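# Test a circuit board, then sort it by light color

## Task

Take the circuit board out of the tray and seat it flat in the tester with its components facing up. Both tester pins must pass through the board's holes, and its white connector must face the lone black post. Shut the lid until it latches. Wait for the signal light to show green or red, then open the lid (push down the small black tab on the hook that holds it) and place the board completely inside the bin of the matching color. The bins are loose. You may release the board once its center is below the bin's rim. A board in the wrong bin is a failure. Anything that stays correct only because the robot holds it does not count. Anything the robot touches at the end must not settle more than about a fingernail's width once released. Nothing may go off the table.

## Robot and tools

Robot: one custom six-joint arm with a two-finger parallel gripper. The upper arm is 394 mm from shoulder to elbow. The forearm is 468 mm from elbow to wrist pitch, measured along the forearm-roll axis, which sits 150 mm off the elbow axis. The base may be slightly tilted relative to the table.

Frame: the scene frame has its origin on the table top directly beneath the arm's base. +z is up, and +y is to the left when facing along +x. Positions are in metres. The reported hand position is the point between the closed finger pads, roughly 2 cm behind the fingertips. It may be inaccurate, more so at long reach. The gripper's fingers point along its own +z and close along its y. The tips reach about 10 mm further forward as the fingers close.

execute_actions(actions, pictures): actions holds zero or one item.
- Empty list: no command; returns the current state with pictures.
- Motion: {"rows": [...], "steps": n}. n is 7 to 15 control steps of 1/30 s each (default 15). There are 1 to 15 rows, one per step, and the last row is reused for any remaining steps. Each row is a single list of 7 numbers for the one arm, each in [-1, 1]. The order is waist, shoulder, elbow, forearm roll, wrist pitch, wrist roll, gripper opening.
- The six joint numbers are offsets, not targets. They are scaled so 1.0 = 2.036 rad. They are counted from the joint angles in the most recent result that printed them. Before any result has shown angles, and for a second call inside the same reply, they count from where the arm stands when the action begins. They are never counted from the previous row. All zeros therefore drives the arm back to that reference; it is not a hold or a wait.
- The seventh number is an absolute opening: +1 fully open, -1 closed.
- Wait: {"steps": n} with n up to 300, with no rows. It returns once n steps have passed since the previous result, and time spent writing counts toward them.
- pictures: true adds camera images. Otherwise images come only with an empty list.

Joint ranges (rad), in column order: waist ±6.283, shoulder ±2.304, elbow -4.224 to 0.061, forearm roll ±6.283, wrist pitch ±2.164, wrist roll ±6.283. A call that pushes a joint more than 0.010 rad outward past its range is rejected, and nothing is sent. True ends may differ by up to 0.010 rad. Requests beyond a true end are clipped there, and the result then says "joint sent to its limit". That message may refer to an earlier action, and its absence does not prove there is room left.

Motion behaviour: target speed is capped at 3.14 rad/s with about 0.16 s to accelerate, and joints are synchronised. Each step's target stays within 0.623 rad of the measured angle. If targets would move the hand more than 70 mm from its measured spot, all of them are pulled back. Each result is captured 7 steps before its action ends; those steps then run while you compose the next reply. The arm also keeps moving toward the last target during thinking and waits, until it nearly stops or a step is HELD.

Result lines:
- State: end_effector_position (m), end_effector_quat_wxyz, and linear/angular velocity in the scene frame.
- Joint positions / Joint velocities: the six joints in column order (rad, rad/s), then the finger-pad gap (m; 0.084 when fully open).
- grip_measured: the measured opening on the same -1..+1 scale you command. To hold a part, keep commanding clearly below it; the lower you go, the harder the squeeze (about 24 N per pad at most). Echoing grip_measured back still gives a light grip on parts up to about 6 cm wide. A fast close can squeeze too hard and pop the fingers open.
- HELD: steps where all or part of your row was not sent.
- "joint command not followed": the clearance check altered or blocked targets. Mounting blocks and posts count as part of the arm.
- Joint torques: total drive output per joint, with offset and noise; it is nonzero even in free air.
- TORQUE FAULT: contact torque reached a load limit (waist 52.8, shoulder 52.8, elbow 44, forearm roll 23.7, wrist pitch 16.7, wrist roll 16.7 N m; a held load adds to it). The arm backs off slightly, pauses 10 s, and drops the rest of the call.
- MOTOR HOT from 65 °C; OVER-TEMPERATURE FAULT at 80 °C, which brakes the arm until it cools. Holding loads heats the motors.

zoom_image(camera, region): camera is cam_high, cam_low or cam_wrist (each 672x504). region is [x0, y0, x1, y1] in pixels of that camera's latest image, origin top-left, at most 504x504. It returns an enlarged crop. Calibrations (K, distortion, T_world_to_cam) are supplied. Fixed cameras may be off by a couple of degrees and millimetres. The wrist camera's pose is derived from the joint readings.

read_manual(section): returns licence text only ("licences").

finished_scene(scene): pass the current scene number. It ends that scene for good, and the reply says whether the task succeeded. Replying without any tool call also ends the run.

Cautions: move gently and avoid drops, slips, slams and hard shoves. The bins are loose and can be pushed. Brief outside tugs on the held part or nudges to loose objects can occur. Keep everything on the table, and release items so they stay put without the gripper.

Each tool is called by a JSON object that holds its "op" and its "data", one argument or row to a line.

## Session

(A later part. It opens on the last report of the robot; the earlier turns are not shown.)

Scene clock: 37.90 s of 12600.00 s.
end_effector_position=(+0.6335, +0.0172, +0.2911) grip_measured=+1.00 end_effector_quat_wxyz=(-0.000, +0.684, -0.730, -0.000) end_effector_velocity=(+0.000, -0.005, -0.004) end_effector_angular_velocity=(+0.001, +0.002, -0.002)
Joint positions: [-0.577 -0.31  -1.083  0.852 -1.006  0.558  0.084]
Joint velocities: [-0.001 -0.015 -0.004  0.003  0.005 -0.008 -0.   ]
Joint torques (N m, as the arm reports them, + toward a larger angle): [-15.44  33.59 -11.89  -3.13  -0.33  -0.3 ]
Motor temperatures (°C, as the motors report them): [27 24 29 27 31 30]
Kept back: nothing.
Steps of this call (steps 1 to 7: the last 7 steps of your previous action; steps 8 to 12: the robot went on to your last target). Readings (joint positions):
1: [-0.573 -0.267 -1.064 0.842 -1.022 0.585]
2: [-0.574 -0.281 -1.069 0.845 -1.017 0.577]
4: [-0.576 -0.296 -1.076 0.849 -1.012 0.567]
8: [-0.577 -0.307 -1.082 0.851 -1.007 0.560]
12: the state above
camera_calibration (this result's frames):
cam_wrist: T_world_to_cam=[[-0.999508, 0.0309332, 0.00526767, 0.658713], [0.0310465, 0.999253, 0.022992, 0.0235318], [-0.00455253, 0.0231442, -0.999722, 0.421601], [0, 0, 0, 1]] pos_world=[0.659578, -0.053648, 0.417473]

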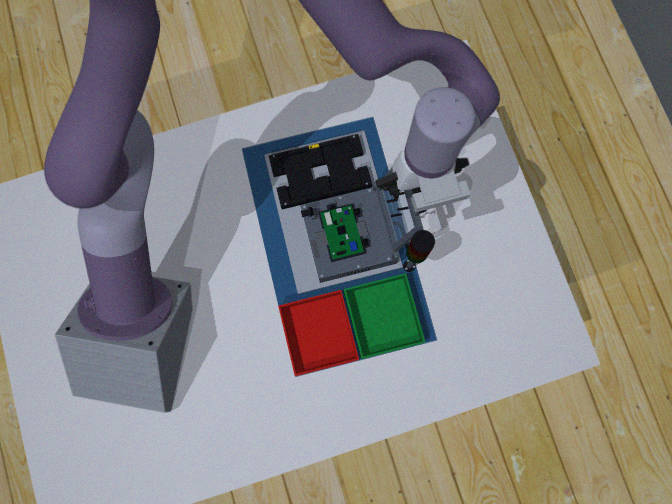

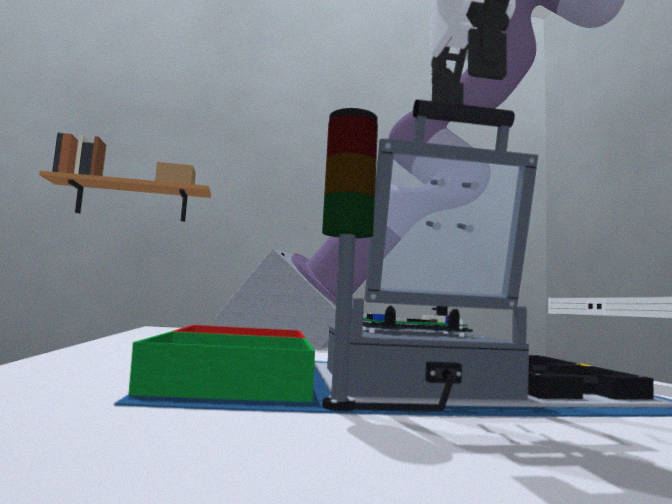

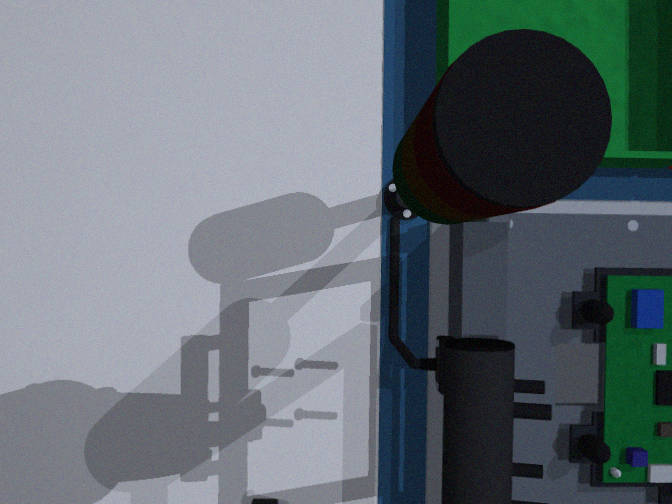

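{"op": "execute_actions", "data": {
  "actions": [
    {"rows": [[0.0120,-0.0113,0.0061,0.0138,0.0175,-0.0087,0.4]], "steps": 15}
  ]
}}

{"op": "execute_actions", "data": {
  "actions": [
    {"steps": 10}
  ],
  "pictures": true
}}

Scene clock: 39.23 s of 12600.00 s.
end_effector_position=(+0.6332, +0.0161, +0.2715) grip_measured=+0.40 end_effector_quat_wxyz=(+0.000, +0.683, -0.730, -0.001) end_effector_velocity=(+0.003, -0.000, -0.029) end_effector_angular_velocity=(-0.006, -0.008, +0.003)
Joint positions: [-0.556 -0.331 -1.073  0.876 -0.976  0.543  0.061]
Joint velocities: [ 0.035 -0.027  0.015  0.043  0.054 -0.027 -0.005]
Joint torques (N m, as the arm reports them, + toward a larger angle): [-16.59  36.33 -13.33  -1.64  -0.2   -0.48]
Motor temperatures (°C, as the motors report them): [27 24 29 27 31 30]
Steps of this call (steps 1 to 30: the robot went on to your last target; steps 31 to 32: nothing new was sent; steps 33 to 40: the first 8 steps of this action). Readings (joint positions):
33: [-0.577 -0.312 -1.084 0.853 -1.005 0.557]
34: [-0.575 -0.314 -1.083 0.855 -1.001 0.555]
36: [-0.566 -0.322 -1.078 0.865 -0.990 0.549]
40: the state above

Scene clock: 39.57 s of 12600.00 s.
end_effector_position=(+0.6335, +0.0160, +0.2687) grip_measured=+0.39 end_effector_quat_wxyz=(+0.000, +0.683, -0.730, -0.000) end_effector_velocity=(-0.000, -0.000, -0.002) end_effector_angular_velocity=(-0.000, +0.000, +0.000)
Joint positions: [-0.553 -0.333 -1.071  0.88  -0.971  0.54   0.061]
Joint velocities: [ 0.002 -0.001  0.001  0.002  0.003 -0.001 -0.   ]
Joint torques (N m, as the arm reports them, + toward a larger angle): [-18.38  35.68 -13.47  -2.26   0.19  -0.22]
Motor temperatures (°C, as the motors report them): [27 24 29 27 31 30]
Kept back: nothing.
Steps of this call (steps 1 to 7: the last 7 steps of your previous action; steps 8 to 10: the robot went on to your last target). Readings (joint positions):
1: [-0.555 -0.331 -1.072 0.877 -0.974 0.542]
2: [-0.555 -0.332 -1.072 0.878 -0.973 0.541]
4: [-0.554 -0.333 -1.072 0.879 -0.972 0.541]
8: [-0.553 -0.333 -1.071 0.880 -0.971 0.540]
10: the state above
camera_calibration (this result's frames):
cam_wrist: T_world_to_cam=[[-0.999463, 0.0323058, 0.00542712, 0.658714], [0.0324218, 0.999213, 0.0228565, 0.0244151], [-0.00468445, 0.0230202, -0.999724, 0.399336], [0, 0, 0, 1]] pos_world=[0.659439, -0.054869, 0.395093]

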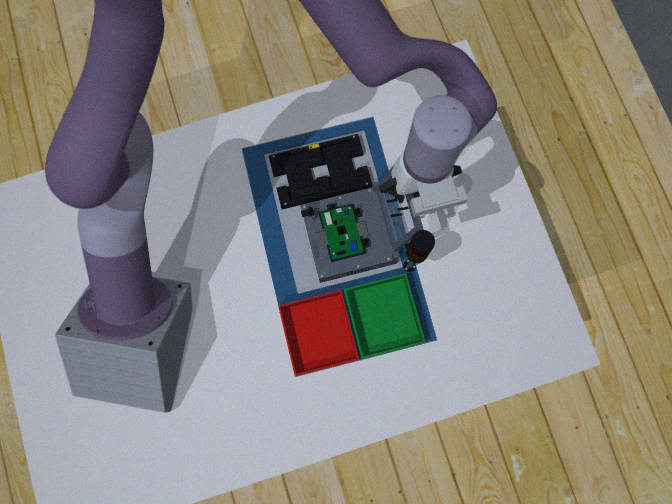

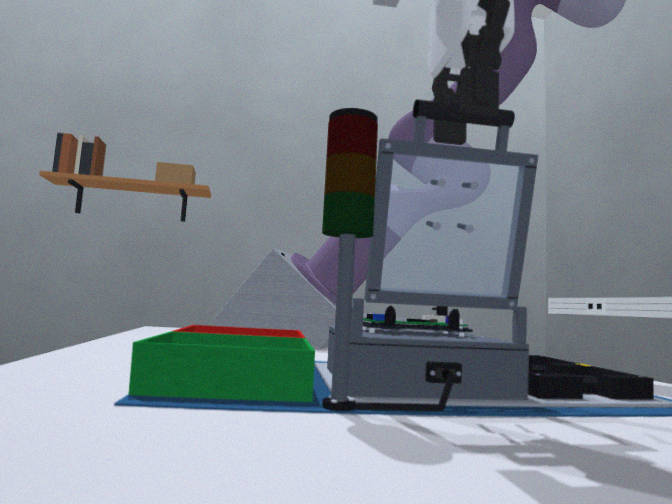

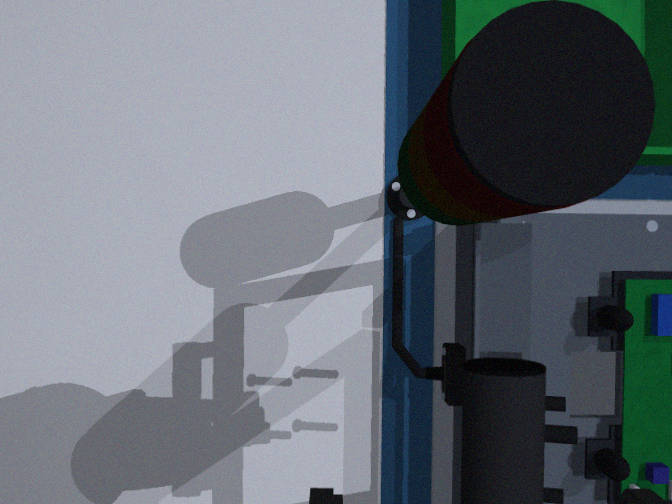

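{"op": "zoom_image", "data": {
  "camera": "cam_low",
  "region": [370, 40, 570, 190]
}}

Region (370, 40, 570, 190) of cam_low's 672x504 image, scaled by 2.520, with more detail than that image has; it fills the top 378 rows of this view, and the rest is white.

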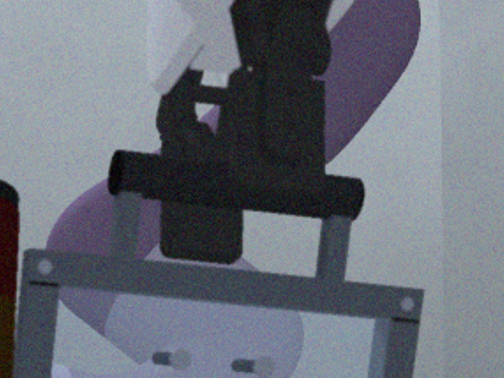

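{"op": "execute_actions", "data": {
  "actions": [
    {"rows": [[0,0,0,0,0,0,0.2],[0,0,0,0,0,0,0.0],[0,0,0,0,0,0,-0.2],[0,0,0,0,0,0,-0.35],[0,0,0,0,0,0,-0.45],[0,0,0,0,0,0,-0.55],[0,0,0,0,0,0,-0.62],[0,0,0,0,0,0,-0.7],[0,0,0,0,0,0,-0.78],[0,0,0,0,0,0,-0.85]], "steps": 15}
  ]
}}

{"op": "execute_actions", "data": {
  "actions": [
    {"steps": 15}
  ],
  "pictures": true
}}

Scene clock: 40.53 s of 12600.00 s.
end_effector_position=(+0.6335, +0.0160, +0.2687) grip_measured=-0.58 end_effector_quat_wxyz=(+0.000, +0.683, -0.730, -0.000) end_effector_velocity=(+0.000, -0.000, +0.000) end_effector_angular_velocity=(-0.000, +0.000, +0.000)
Joint positions: [-0.553 -0.333 -1.071  0.88  -0.971  0.54   0.019]
Joint velocities: [-0.    0.   -0.   -0.   -0.    0.   -0.12]
Joint torques (N m, as the arm reports them, + toward a larger angle): [-17.96  32.47 -13.05  -1.6   -0.08  -0.58]
Motor temperatures (°C, as the motors report them): [27 24 29 27 31 30]
Steps of this call (steps 1 to 15: the robot went on to your last target; steps 16 to 21: nothing new was sent; steps 22 to 29: the first 8 steps of this action). Readings (joint positions):
22: [-0.553 -0.333 -1.071 0.880 -0.970 0.540]
23: [-0.553 -0.333 -1.071 0.880 -0.970 0.540]
25: [-0.553 -0.333 -1.071 0.880 -0.971 0.540]
29: the state above

Scene clock: 41.03 s of 12600.00 s.
end_effector_position=(+0.6330, +0.0161, +0.2686) grip_measured=-0.65 end_effector_quat_wxyz=(+0.000, +0.683, -0.730, -0.001) end_effector_velocity=(+0.000, +0.000, -0.000) end_effector_angular_velocity=(+0.000, -0.000, +0.000)
Joint positions: [-0.553 -0.333 -1.071  0.88  -0.972  0.54   0.016]
Joint velocities: [ 0.001 -0.    -0.001  0.001  0.     0.     0.   ]
Joint torques (N m, as the arm reports them, + toward a larger angle): [-13.09  35.06 -17.88   1.79   2.41  -0.3 ]
Motor temperatures (°C, as the motors report them): [27 24 29 27 31 30]
Kept back: nothing.
Steps of this call (steps 1 to 7: the last 7 steps of your previous action; steps 8 to 15: the robot went on to your last target). Readings (joint positions):
1: [-0.553 -0.333 -1.071 0.880 -0.972 0.540]
2: [-0.553 -0.333 -1.070 0.879 -0.972 0.540]
4: [-0.553 -0.333 -1.070 0.879 -0.972 0.540]
8: [-0.553 -0.333 -1.070 0.880 -0.972 0.540]
15: the state above
The arm was judged still, so your last target was given up. Only a new action makes it travel on or press farther. Fingers that are still opening or closing keep moving.
camera_calibration (this result's frames):
cam_wrist: T_world_to_cam=[[-0.999448, 0.0325845, 0.00647921, 0.657932], [0.0327297, 0.999182, 0.0237361, 0.0239208], [-0.00570049, 0.023935, -0.999697, 0.399835], [0, 0, 0, 1]] pos_world=[0.659065, -0.0549096, 0.394883]

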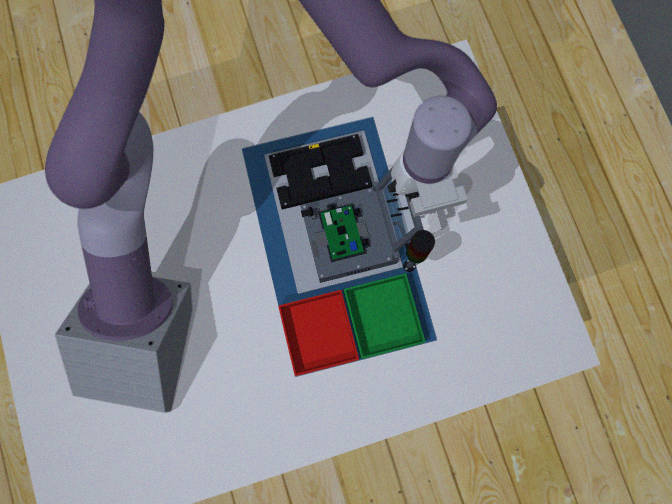

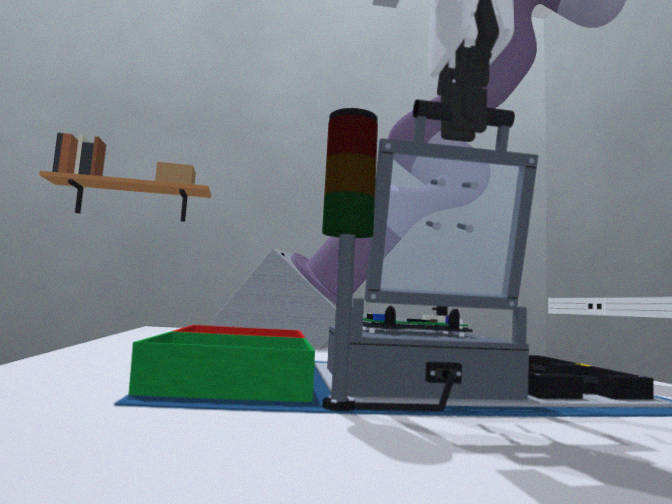

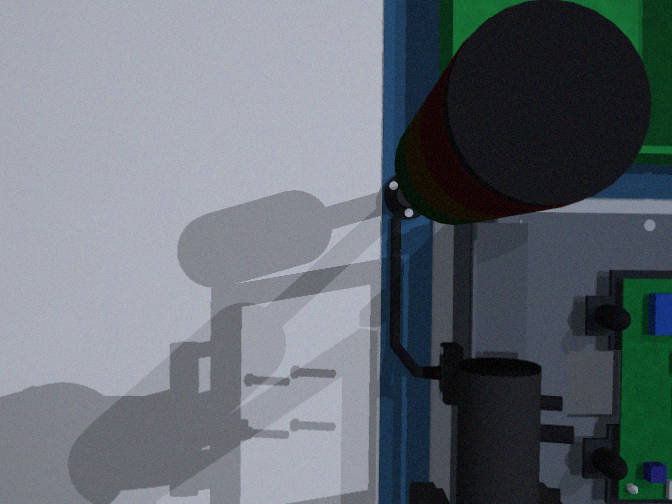

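{"op": "execute_actions", "data": {
  "actions": [
    {"rows": [[0,0,0,0,0,0,-0.6],[0,0,0,0,0,0,-0.45],[0,0,0,0,0,0,-0.4],[-0.0015,0.0012,-0.0008,-0.0017,-0.0021,0.0010,-0.4],[-0.0030,0.0025,-0.0015,-0.0033,-0.0041,0.0021,-0.4],[-0.0045,0.0037,-0.0023,-0.0050,-0.0062,0.0031,-0.4],[-0.0045,0.0037,-0.0023,-0.0050,-0.0062,0.0031,-0.4],[-0.0045,0.0037,-0.0023,-0.0050,-0.0062,0.0031,-0.4],[-0.0045,0.0037,-0.0023,-0.0050,-0.0062,0.0031,-0.4],[-0.0045,0.0037,-0.0023,-0.0050,-0.0062,0.0031,-0.5],[-0.0045,0.0037,-0.0023,-0.0050,-0.0062,0.0031,-0.6],[-0.0045,0.0037,-0.0023,-0.0050,-0.0062,0.0031,-0.7],[-0.0045,0.0037,-0.0023,-0.0050,-0.0062,0.0031,-0.8],[-0.0045,0.0037,-0.0023,-0.0050,-0.0062,0.0031,-0.9]], "steps": 15}
  ]
}}

Scene clock: 42.63 s of 12600.00 s.
end_effector_position=(+0.6350, +0.0157, +0.2729) grip_measured=-0.43 end_effector_quat_wxyz=(-0.000, +0.684, -0.730, +0.002) end_effector_velocity=(-0.008, +0.001, +0.036) end_effector_angular_velocity=(+0.015, +0.014, -0.005)
Joint positions: [-0.557 -0.33  -1.075  0.876 -0.973  0.543  0.025]
Joint velocities: [-0.048  0.036 -0.01  -0.052 -0.075  0.027  0.007]
Joint torques (N m, as the arm reports them, + toward a larger angle): [-18.27  35.58 -12.33  -1.11   0.    -0.46]
Motor temperatures (°C, as the motors report them): [27 24 29 27 31 30]
Steps of this call (steps 1 to 40: nothing new was sent; steps 41 to 48: the first 8 steps of this action). Readings (joint positions):
41: [-0.553 -0.333 -1.071 0.880 -0.971 0.540]
42: [-0.553 -0.333 -1.071 0.880 -0.971 0.540]
44: [-0.552 -0.333 -1.073 0.881 -0.967 0.540]
48: the state above

{"op": "execute_actions", "data": {
  "actions": []
}}

Scene clock: 44.87 s of 12600.00 s.
end_effector_position=(+0.6331, +0.0161, +0.2766) grip_measured=-0.65 end_effector_quat_wxyz=(-0.000, +0.683, -0.730, -0.001) end_effector_velocity=(+0.006, +0.001, +0.006) end_effector_angular_velocity=(-0.005, -0.012, +0.006)
Joint positions: [-0.562 -0.326 -1.075  0.87  -0.984  0.546  0.015]
Joint velocities: [-0.003  0.005 -0.009  0.001 -0.001 -0.     0.   ]
Joint torques (N m, as the arm reports them, + toward a larger angle): [-20.72  48.98 -24.24  -1.25   0.37   0.04]
Motor temperatures (°C, as the motors report them): [27 24 29 27 31 30]
Kept back: nothing.
Steps of this call (steps 1 to 7: the last 7 steps of your previous action; steps 8 to 30: the robot went on to your last target; steps 31 to 67: nothing new was sent). Readings (joint positions):
1: [-0.558 -0.329 -1.075 0.875 -0.976 0.544]
2: [-0.559 -0.328 -1.076 0.873 -0.978 0.545]
4: [-0.561 -0.327 -1.076 0.872 -0.981 0.545]
8: [-0.562 -0.327 -1.074 0.870 -0.984 0.546]
67: the state above
The arm was judged still, so your last target was given up. Only a new action makes it travel on or press farther. Fingers that are still opening or closing keep moving.
camera_calibration (this result's frames):
cam_wrist: T_world_to_cam=[[-0.99945, 0.0325339, 0.00639355, 0.657983], [0.032678, 0.99918, 0.0239021, 0.0237128], [-0.00561068, 0.0240979, -0.999694, 0.407767], [0, 0, 0, 1]] pos_world=[0.659134, -0.0549265, 0.402869]

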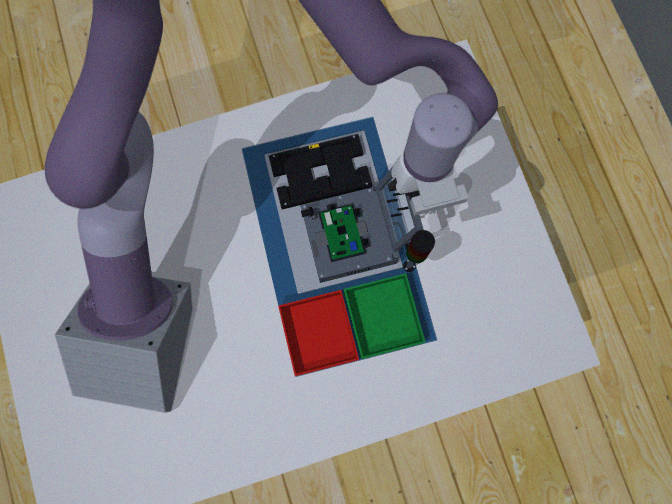

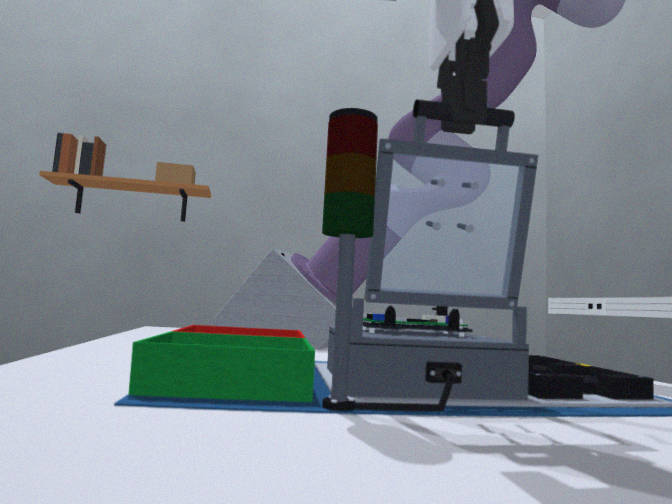

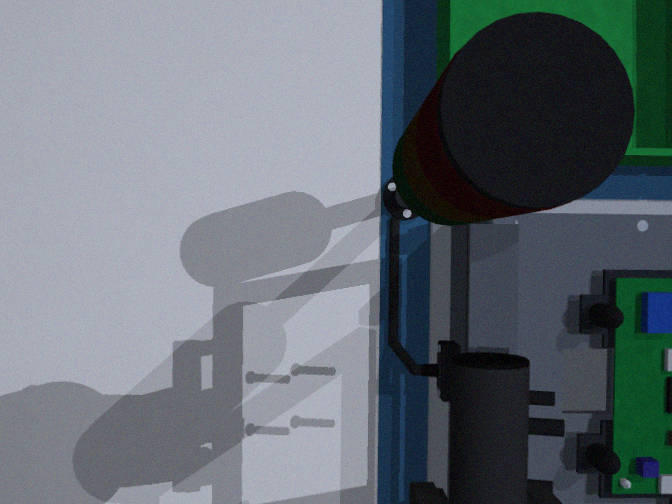

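{"op": "execute_actions", "data": {
  "actions": [
    {"rows": [[-0.0028,0.0063,0.0088,0,0.0004,-0.0038,-0.9],[-0.0056,0.0126,0.0177,-0.0001,0.0007,-0.0075,-0.9],[-0.0084,0.0189,0.0265,-0.0002,0.0011,-0.0113,-0.9],[-0.0112,0.0251,0.0353,-0.0002,0.0015,-0.0150,-0.9],[-0.0140,0.0314,0.0442,-0.0003,0.0018,-0.0188,-0.9],[-0.0168,0.0377,0.0530,-0.0003,0.0022,-0.0225,-0.9],[-0.0189,0.0428,0.0616,0.0006,0.0034,-0.0269,-0.9],[-0.0209,0.0479,0.0702,0.0015,0.0046,-0.0312,-0.9],[-0.0230,0.0530,0.0789,0.0025,0.0059,-0.0356,-0.9],[-0.0251,0.0580,0.0875,0.0034,0.0071,-0.0400,-0.9],[-0.0271,0.0631,0.0961,0.0043,0.0083,-0.0443,-0.9],[-0.0292,0.0682,0.1047,0.0052,0.0095,-0.0487,-0.9]], "steps": 15}
  ]
}}

{"op": "execute_actions", "data": {
  "actions": [
    {"steps": 14}
  ],
  "pictures": true
}}

Scene clock: 45.67 s of 12600.00 s.
end_effector_position=(+0.6097, +0.0175, +0.2821) grip_measured=-0.65 end_effector_quat_wxyz=(-0.000, +0.684, -0.730, +0.001) end_effector_velocity=(-0.169, +0.010, +0.027) end_effector_angular_velocity=(-0.009, -0.007, +0.000)
Joint positions: [-0.583 -0.278 -1.011  0.87  -0.981  0.518  0.015]
Joint velocities: [-0.143  0.32   0.452  0.006  0.023 -0.199 -0.   ]
Joint torques (N m, as the arm reports them, + toward a larger angle): [-19.52  41.06 -16.36  -1.37  -0.06  -0.08]
Motor temperatures (°C, as the motors report them): [27 24 29 27 31 30]
Steps of this call (steps 1 to 16: nothing new was sent; steps 17 to 24: the first 8 steps of this action). Readings (joint positions):
17: [-0.562 -0.326 -1.075 0.870 -0.984 0.546]
18: [-0.563 -0.324 -1.073 0.870 -0.984 0.545]
20: [-0.567 -0.315 -1.061 0.870 -0.982 0.540]
24: the state above

Scene clock: 46.13 s of 12600.00 s.
end_effector_position=(+0.5550, +0.0210, +0.2807) grip_measured=-0.65 end_effector_quat_wxyz=(+0.000, +0.683, -0.730, +0.000) end_effector_velocity=(-0.014, +0.001, -0.001) end_effector_angular_velocity=(+0.002, +0.001, -0.002)
Joint positions: [-0.621 -0.189 -0.866  0.88  -0.965  0.449  0.015]
Joint velocities: [-0.009  0.021  0.036  0.003  0.003 -0.016 -0.   ]
Joint torques (N m, as the arm reports them, + toward a larger angle): [-14.19  20.69 -10.32  -1.35  -0.63  -0.48]
Motor temperatures (°C, as the motors report them): [27 24 29 27 31 30]
Kept back: nothing.
Steps of this call (steps 1 to 7: the last 7 steps of your previous action; steps 8 to 14: the robot went on to your last target). Readings (joint positions):
1: [-0.588 -0.268 -0.996 0.870 -0.980 0.511]
2: [-0.593 -0.257 -0.980 0.871 -0.978 0.504]
4: [-0.602 -0.235 -0.947 0.873 -0.975 0.488]
8: [-0.616 -0.202 -0.890 0.878 -0.968 0.461]
14: the state above
camera_calibration (this result's frames):
cam_wrist: T_world_to_cam=[[-0.999467, 0.0322187, 0.00524628, 0.580142], [0.0323262, 0.999238, 0.0218946, 0.0219868], [-0.00453687, 0.0220525, -0.999747, 0.410725], [0, 0, 0, 1]] pos_world=[0.580985, -0.049719, 0.407096]

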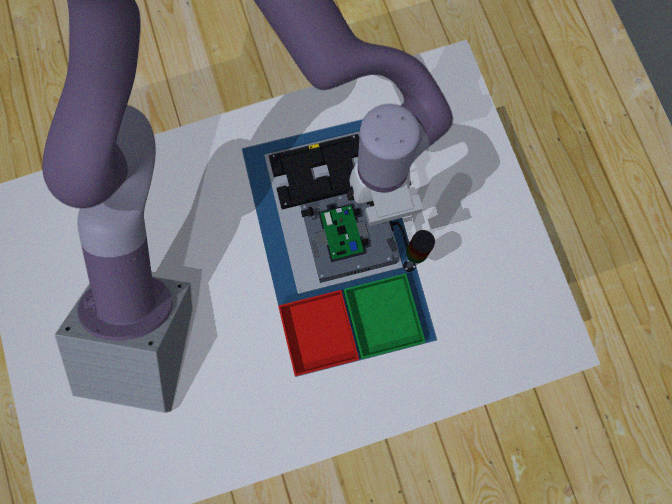

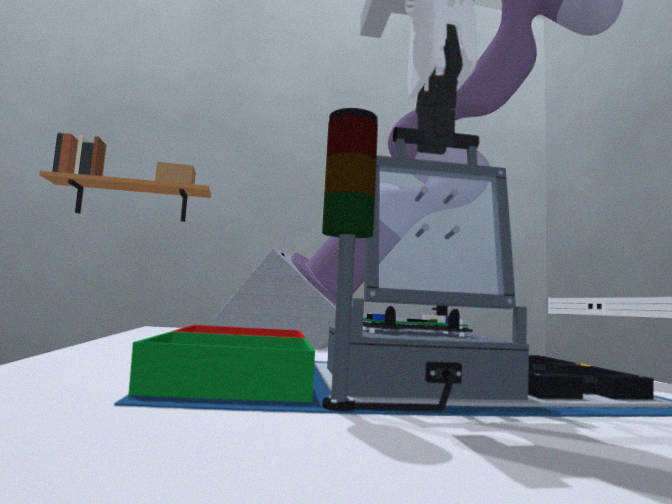

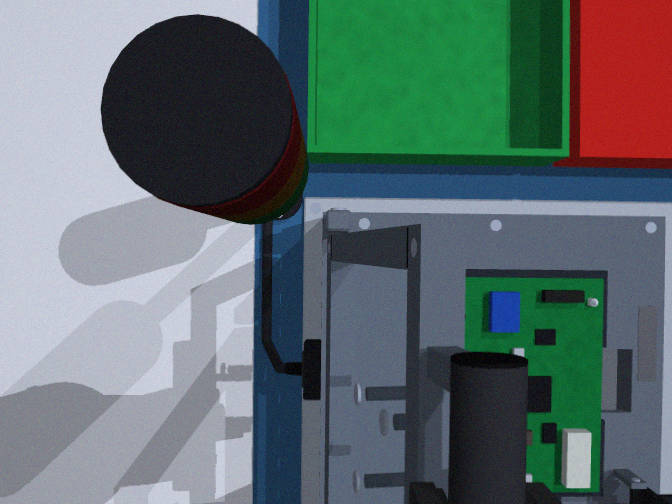

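{"op": "execute_actions", "data": {
  "actions": [
    {"rows": [[-0.0015,0.0043,0.0089,0.0017,0.0022,-0.0050,-0.9],[-0.0029,0.0086,0.0178,0.0033,0.0043,-0.0100,-0.9],[-0.0044,0.0129,0.0267,0.0050,0.0065,-0.0150,-0.9],[-0.0058,0.0172,0.0356,0.0067,0.0087,-0.0199,-0.9],[-0.0073,0.0215,0.0445,0.0083,0.0108,-0.0249,-0.9],[-0.0087,0.0258,0.0534,0.0100,0.0130,-0.0299,-0.9],[-0.0091,0.0283,0.0613,0.0131,0.0161,-0.0355,-0.9],[-0.0094,0.0309,0.0692,0.0162,0.0191,-0.0411,-0.9],[-0.0098,0.0334,0.0772,0.0194,0.0222,-0.0468,-0.9],[-0.0102,0.0359,0.0851,0.0225,0.0252,-0.0524,-0.9],[-0.0105,0.0385,0.0930,0.0256,0.0283,-0.0580,-0.9],[-0.0109,0.0410,0.1009,0.0287,0.0313,-0.0636,-0.9]], "steps": 15}
  ]
}}

{"op": "execute_actions", "data": {
  "actions": [
    {"steps": 14}
  ],
  "pictures": true
}}

Scene clock: 46.80 s of 12600.00 s.
end_effector_position=(+0.5304, +0.0226, +0.2737) grip_measured=-0.65 end_effector_quat_wxyz=(+0.000, +0.684, -0.730, +0.000) end_effector_velocity=(-0.169, +0.011, -0.061) end_effector_angular_velocity=(+0.006, +0.010, -0.007)
Joint positions: [-0.632 -0.157 -0.8    0.892 -0.949  0.411  0.015]
Joint velocities: [-0.06   0.199  0.454  0.102  0.123 -0.26   0.   ]
Joint torques (N m, as the arm reports them, + toward a larger angle): [-10.15  18.15  -7.66  -0.34  -0.36  -0.72]
Motor temperatures (°C, as the motors report them): [27 24 29 27 31 30]
Steps of this call (steps 1 to 12: the robot went on to your last target; steps 13 to 20: the first 8 steps of this action). Readings (joint positions):
13: [-0.622 -0.187 -0.862 0.880 -0.965 0.447]
14: [-0.622 -0.186 -0.860 0.881 -0.964 0.446]
16: [-0.624 -0.180 -0.849 0.883 -0.961 0.439]
20: the state above

Scene clock: 47.27 s of 12600.00 s.
end_effector_position=(+0.4811, +0.0260, +0.2500) grip_measured=-0.65 end_effector_quat_wxyz=(+0.001, +0.683, -0.730, +0.000) end_effector_velocity=(-0.011, +0.002, -0.003) end_effector_angular_velocity=(+0.001, -0.002, +0.006)
Joint positions: [-0.642 -0.108 -0.665  0.938 -0.901  0.322  0.015]
Joint velocities: [-0.006  0.015  0.03   0.009  0.006 -0.025 -0.   ]
Joint torques (N m, as the arm reports them, + toward a larger angle): [-19.77  27.74  -9.63  -3.88  -2.84  -0.35]
Motor temperatures (°C, as the motors report them): [27 24 29 27 31 30]
Kept back: nothing.
Steps of this call (steps 1 to 7: the last 7 steps of your previous action; steps 8 to 14: the robot went on to your last target). Readings (joint positions):
1: [-0.634 -0.150 -0.784 0.896 -0.945 0.402]
2: [-0.636 -0.144 -0.768 0.900 -0.940 0.393]
4: [-0.638 -0.132 -0.737 0.911 -0.929 0.372]
8: [-0.641 -0.115 -0.684 0.929 -0.909 0.337]
14: the state above
camera_calibration (this result's frames):
cam_wrist: T_world_to_cam=[[-0.999469, 0.0320758, 0.00575845, 0.506134], [0.0321934, 0.999247, 0.0216363, 0.0202182], [-0.00506011, 0.0218102, -0.999749, 0.379839], [0, 0, 0, 1]] pos_world=[0.507136, -0.044722, 0.376392]

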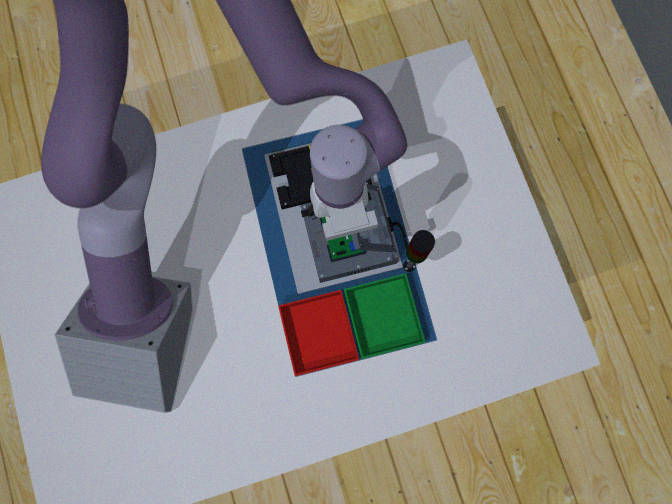

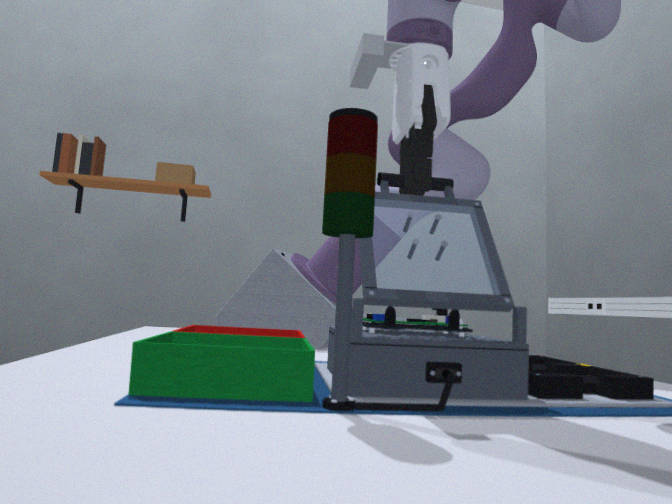

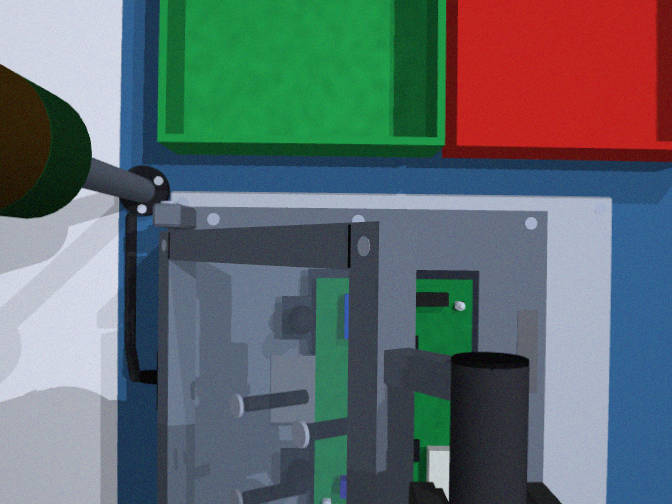

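{"op": "execute_actions", "data": {
  "actions": [
    {"rows": [[0.0009,0.0006,0.0072,0.0054,0.0039,-0.0070,-0.9],[0.0018,0.0012,0.0144,0.0108,0.0078,-0.0140,-0.9],[0.0027,0.0018,0.0216,0.0162,0.0117,-0.0210,-0.9],[0.0035,0.0024,0.0287,0.0215,0.0156,-0.0279,-0.9],[0.0044,0.0030,0.0359,0.0269,0.0195,-0.0349,-0.9],[0.0053,0.0036,0.0431,0.0323,0.0234,-0.0419,-0.9],[0.0078,0.0016,0.0485,0.0397,0.0281,-0.0497,-0.9],[0.0102,-0.0005,0.0538,0.0471,0.0329,-0.0575,-0.9],[0.0127,-0.0026,0.0592,0.0545,0.0376,-0.0653,-0.9],[0.0152,-0.0046,0.0645,0.0618,0.0423,-0.0730,-0.9],[0.0176,-0.0067,0.0699,0.0692,0.0471,-0.0808,-0.9],[0.0201,-0.0087,0.0752,0.0766,0.0518,-0.0886,-0.9]], "steps": 15}
  ]
}}

{"op": "execute_actions", "data": {
  "actions": [
    {"steps": 14}
  ],
  "pictures": true
}}

Scene clock: 48.07 s of 12600.00 s.
end_effector_position=(+0.4611, +0.0276, +0.2332) grip_measured=-0.65 end_effector_quat_wxyz=(-0.001, +0.684, -0.730, -0.001) end_effector_velocity=(-0.125, +0.009, -0.124) end_effector_angular_velocity=(+0.005, -0.007, -0.003)
Joint positions: [-0.637 -0.103 -0.609  0.977 -0.872  0.268  0.016]
Joint velocities: [ 0.07  -0.005  0.354  0.304  0.225 -0.366  0.   ]
Joint torques (N m, as the arm reports them, + toward a larger angle): [ -3.45  16.65 -11.24   0.07  -1.91   0.05]
Motor temperatures (°C, as the motors report them): [27 24 29 27 31 30]
Steps of this call (steps 1 to 16: the robot went on to your last target; steps 17 to 24: the first 8 steps of this action). Readings (joint positions):
17: [-0.643 -0.106 -0.661 0.938 -0.901 0.319]
18: [-0.643 -0.106 -0.659 0.940 -0.900 0.318]
20: [-0.642 -0.105 -0.650 0.946 -0.895 0.308]
24: the state above

Scene clock: 48.53 s of 12600.00 s.
end_effector_position=(+0.4280, +0.0297, +0.1924) grip_measured=-0.65 end_effector_quat_wxyz=(-0.000, +0.684, -0.730, +0.001) end_effector_velocity=(-0.008, +0.000, -0.009) end_effector_angular_velocity=(-0.003, +0.000, +0.003)
Joint positions: [-0.601 -0.124 -0.516  1.092 -0.797  0.145  0.015]
Joint velocities: [ 0.008 -0.006  0.021  0.029  0.018 -0.034 -0.   ]
Joint torques (N m, as the arm reports them, + toward a larger angle): [-11.97  19.88  -4.62  -3.71  -2.1   -0.19]
Motor temperatures (°C, as the motors report them): [27 24 29 27 31 30]
Kept back: nothing.
Steps of this call (steps 1 to 7: the last 7 steps of your previous action; steps 8 to 14: the robot went on to your last target). Readings (joint positions):
1: [-0.634 -0.103 -0.597 0.988 -0.865 0.256]
2: [-0.631 -0.105 -0.585 1.000 -0.856 0.242]
4: [-0.623 -0.110 -0.562 1.026 -0.839 0.214]
8: [-0.607 -0.121 -0.529 1.073 -0.809 0.165]
14: the state above
camera_calibration (this result's frames):
cam_wrist: T_world_to_cam=[[-0.999517, 0.0308644, 0.00352182, 0.453731], [0.0309342, 0.999282, 0.0218534, 0.0199351], [-0.0028448, 0.0219518, -0.999755, 0.321024], [0, 0, 0, 1]] pos_world=[0.453809, -0.040972, 0.318912]

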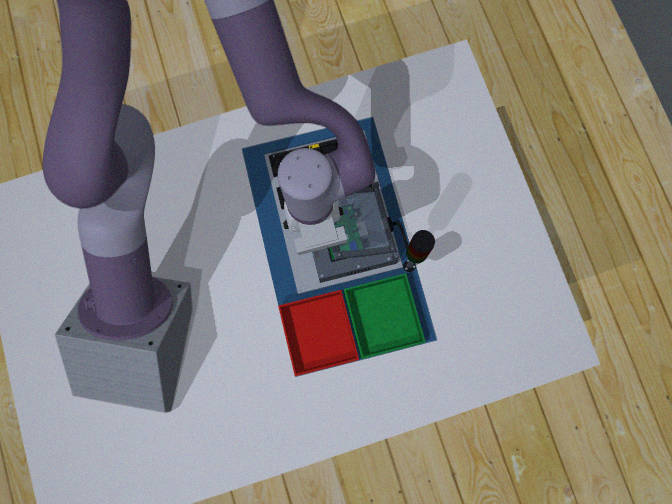

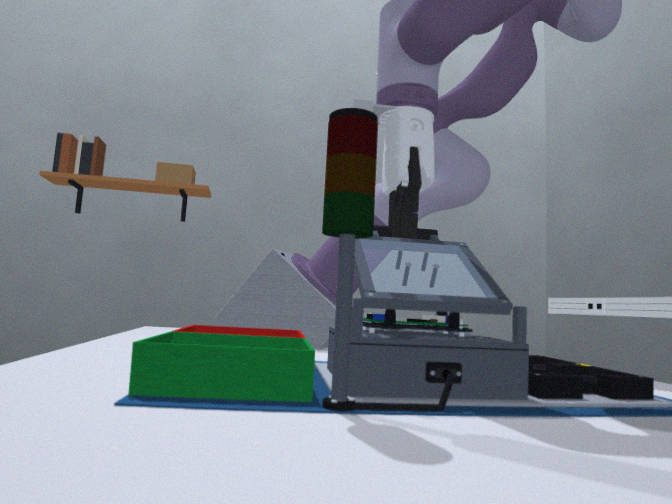

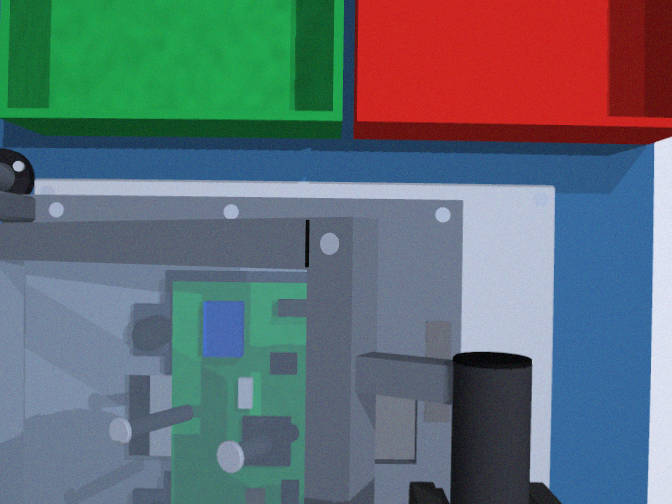

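{"op": "execute_actions", "data": {
  "actions": [],
  "pictures": true
}}

Scene clock: 49.80 s of 12600.00 s.
end_effector_position=(+0.4266, +0.0296, +0.1913) grip_measured=-0.65 end_effector_quat_wxyz=(-0.000, +0.684, -0.730, +0.001) end_effector_velocity=(-0.000, -0.000, +0.000) end_effector_angular_velocity=(-0.000, -0.000, +0.000)
Joint positions: [-0.601 -0.125 -0.513  1.095 -0.795  0.142  0.015]
Joint velocities: [-0.001 -0.     0.     0.     0.    -0.001 -0.   ]
Joint torques (N m, as the arm reports them, + toward a larger angle): [-14.38  17.08   3.52  -7.83  -1.5   -0.26]
Motor temperatures (°C, as the motors report them): [27 24 29 27 31 30]
Kept back: nothing.
Steps of this call (steps 1 to 30: the robot went on to your last target; steps 31 to 38: nothing new was sent). Readings (joint positions):
1: [-0.601 -0.125 -0.516 1.093 -0.797 0.144]
2: [-0.601 -0.125 -0.515 1.093 -0.796 0.144]
4: [-0.601 -0.125 -0.514 1.094 -0.796 0.143]
8: [-0.601 -0.125 -0.514 1.095 -0.795 0.142]
38: the state above
The arm was judged still, so your last target was given up. Only a new action makes it travel on or press farther. Fingers that are still opening or closing keep moving.
camera_calibration (this result's frames):
cam_wrist: T_world_to_cam=[[-0.999487, 0.0317803, 0.00384604, 0.452316], [0.0318569, 0.999254, 0.0218389, 0.0196986], [-0.00314913, 0.0219503, -0.999754, 0.320044], [0, 0, 0, 1]] pos_world=[0.452465, -0.0410836, 0.317795]

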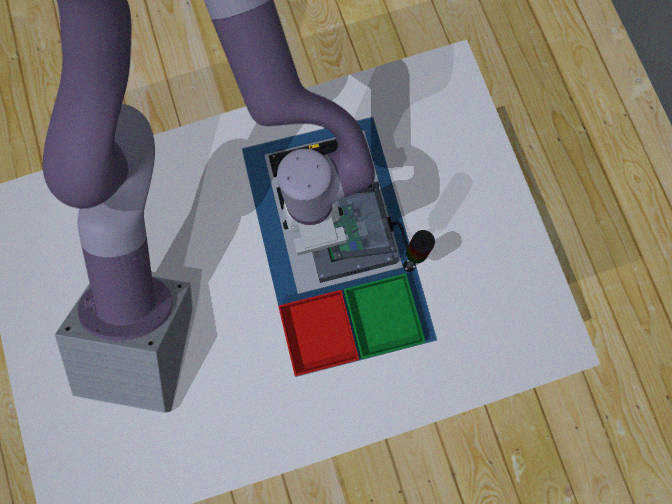

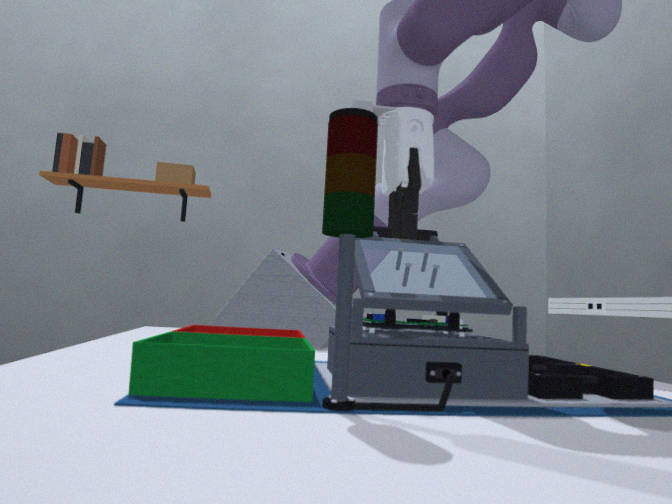

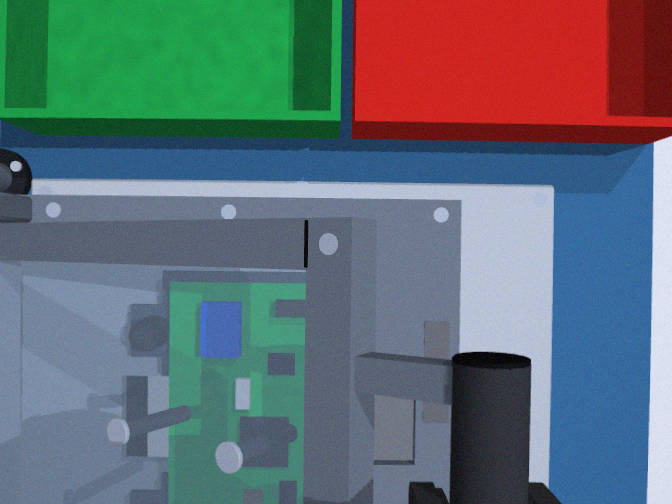

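{"op": "execute_actions", "data": {
  "actions": [
    {"rows":[[0.0047,-0.0058,0.003,0.0124,0.0045,-0.0109,-0.9],[0.0095,-0.0116,0.0059,0.0248,0.009,-0.0219,-0.9],[0.0142,-0.0174,0.0089,0.0371,0.0136,-0.0328,-0.9],[0.0189,-0.0232,0.0119,0.0495,0.0181,-0.0438,-0.9],[0.0236,-0.029,0.0148,0.0619,0.0226,-0.0547,-0.9],[0.0284,-0.0348,0.0178,0.0743,0.0272,-0.0656,-0.9],[0.0331,-0.0406,0.0207,0.0866,0.0317,-0.0766,-0.9],[0.0378,-0.0464,0.0237,0.099,0.0362,-0.0875,-0.9],[0.046,-0.0577,0.0231,0.119,0.0399,-0.103,-0.9],[0.054,-0.069,0.0226,0.139,0.0436,-0.119,-0.9],[0.062,-0.080,0.022,0.159,0.0473,-0.135,-0.9],[0.071,-0.0917,0.0215,0.1796,0.051,-0.1506,-0.9]],"steps":15}
  ]
}}

{"op": "execute_actions", "data": {
  "actions": [
    {"steps":12}
  ]
}}

{"op": "execute_actions", "data": {
  "actions": [],
  "pictures": true
}}

Scene clock: 50.57 s of 12600.00 s.
end_effector_position=(+0.4154, +0.0306, +0.1655) grip_measured=-0.65 end_effector_quat_wxyz=(-0.001, +0.683, -0.730, -0.002) end_effector_velocity=(-0.068, +0.005, -0.173) end_effector_angular_velocity=(+0.004, +0.005, -0.008)
Joint positions: [-0.568 -0.168 -0.487  1.182 -0.761  0.063  0.016]
Joint velocities: [ 0.245 -0.301  0.152  0.635  0.239 -0.552  0.   ]
Joint torques (N m, as the arm reports them, + toward a larger angle): [-11.5   19.42  -9.92   1.01  -2.18  -0.02]
Motor temperatures (°C, as the motors report them): [27 24 29 27 31 30]
Steps of this call (steps 1 to 15: nothing new was sent; steps 16 to 23: the first 8 steps of this action). Readings (joint positions):
16: [-0.601 -0.125 -0.513 1.096 -0.795 0.141]
17: [-0.600 -0.127 -0.513 1.098 -0.794 0.139]
19: [-0.594 -0.134 -0.507 1.114 -0.788 0.124]
23: the state above

Scene clock: 50.97 s of 12600.00 s.
end_effector_position=(+0.4019, +0.0315, +0.1024) grip_measured=-0.65 end_effector_quat_wxyz=(-0.001, +0.684, -0.730, -0.000) end_effector_velocity=(-0.003, +0.000, -0.034) end_effector_angular_velocity=(-0.007, -0.006, +0.009)
Joint positions: [-0.463 -0.303 -0.47   1.444 -0.695 -0.151  0.016]
Joint velocities: [ 0.064 -0.081 -0.005  0.164  0.026 -0.134 -0.   ]
Joint torques (N m, as the arm reports them, + toward a larger angle): [-11.25  31.33 -10.58  -0.32  -2.65   0.09]
Motor temperatures (°C, as the motors report them): [27 24 29 27 31 30]
Kept back: nothing.
Steps of this call (steps 1 to 7: the last 7 steps of your previous action; steps 8 to 12: the robot went on to your last target). Readings (joint positions):
1: [-0.560 -0.178 -0.482 1.204 -0.753 0.043]
2: [-0.550 -0.189 -0.478 1.228 -0.745 0.023]
4: [-0.529 -0.217 -0.472 1.282 -0.729 -0.023]
8: [-0.482 -0.279 -0.469 1.398 -0.704 -0.114]
12: the state above

Scene clock: 50.97 s of 12600.00 s.
end_effector_position=(+0.4019, +0.0315, +0.1024) grip_measured=-0.65 end_effector_quat_wxyz=(-0.001, +0.684, -0.730, -0.000) end_effector_velocity=(-0.003, +0.000, -0.034) end_effector_angular_velocity=(-0.007, -0.006, +0.009)
Joint positions: [-0.463 -0.303 -0.47   1.444 -0.695 -0.151  0.016]
Joint velocities: [ 0.064 -0.081 -0.005  0.164  0.026 -0.134 -0.   ]
Joint torques (N m, as the arm reports them, + toward a larger angle): [-11.25  31.33 -10.58  -0.32  -2.65   0.09]
Motor temperatures (°C, as the motors report them): [27 24 29 27 31 30]
Kept back: nothing.
camera_calibration (this result's frames):
cam_wrist: T_world_to_cam=[[-0.999474, 0.0320341, 0.00506395, 0.427704], [0.0321481, 0.999187, 0.0243208, 0.0201948], [-0.00428074, 0.0244708, -0.999691, 0.231428], [0, 0, 0, 1]] pos_world=[0.42782, -0.0395428, 0.2287]

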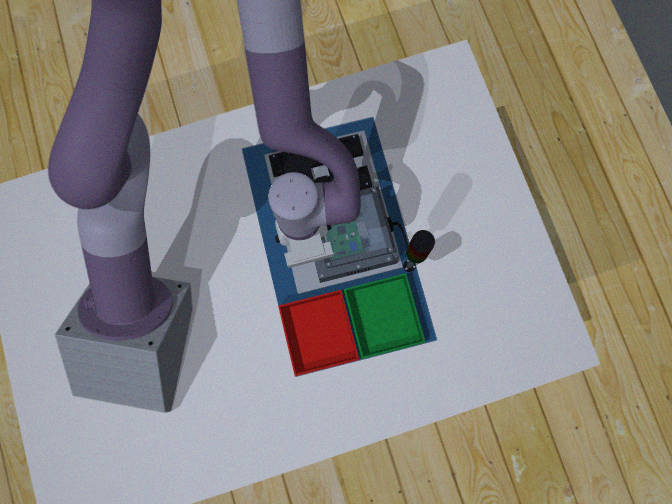

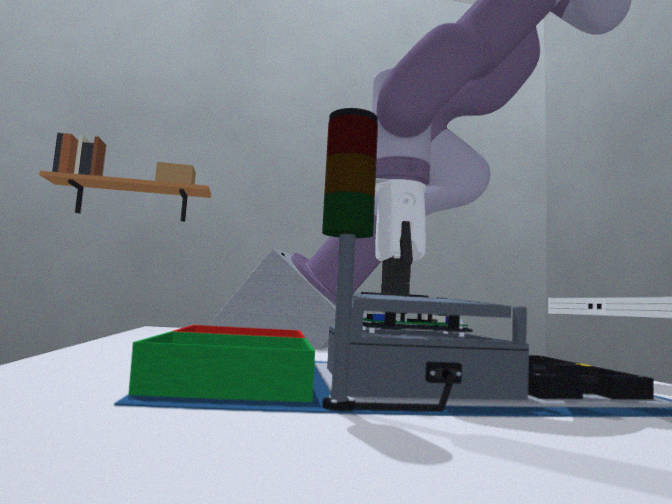

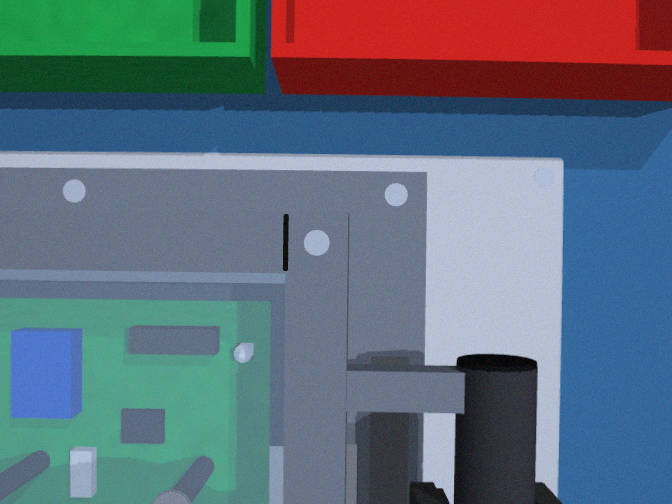

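{"op": "execute_actions", "data": {
  "actions": [],
  "pictures": false
}}

{"op": "zoom_image", "data": {
  "camera": "cam_low",
  "region": [320,240,560,400]
}}

Scene clock: 51.20 s of 12600.00 s.
end_effector_position=(+0.4016, +0.0314, +0.0994) grip_measured=-0.65 end_effector_quat_wxyz=(-0.001, +0.684, -0.730, +0.000) end_effector_velocity=(-0.001, -0.000, -0.004) end_effector_angular_velocity=(-0.002, +0.001, +0.002)
Joint positions: [-0.458 -0.31  -0.47   1.459 -0.693 -0.163  0.016]
Joint velocities: [ 0.008 -0.01  -0.001  0.017  0.005 -0.015 -0.   ]
Joint torques (N m, as the arm reports them, + toward a larger angle): [-11.63  27.55 -11.15  -0.65  -1.55  -0.24]
Motor temperatures (°C, as the motors report them): [27 24 29 27 31 30]
Kept back: nothing.
Steps of this call (steps 1 to 7: the robot went on to your last target). Readings (joint positions):
1: [-0.461 -0.305 -0.470 1.449 -0.695 -0.155]
2: [-0.460 -0.307 -0.470 1.452 -0.694 -0.158]
4: [-0.459 -0.309 -0.470 1.456 -0.694 -0.161]
7: the state above

Region (320, 240, 560, 400) of cam_low's 672x504 image, scaled by 2.100, with more detail than that image has.

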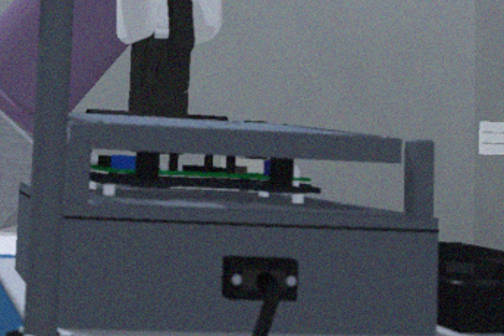

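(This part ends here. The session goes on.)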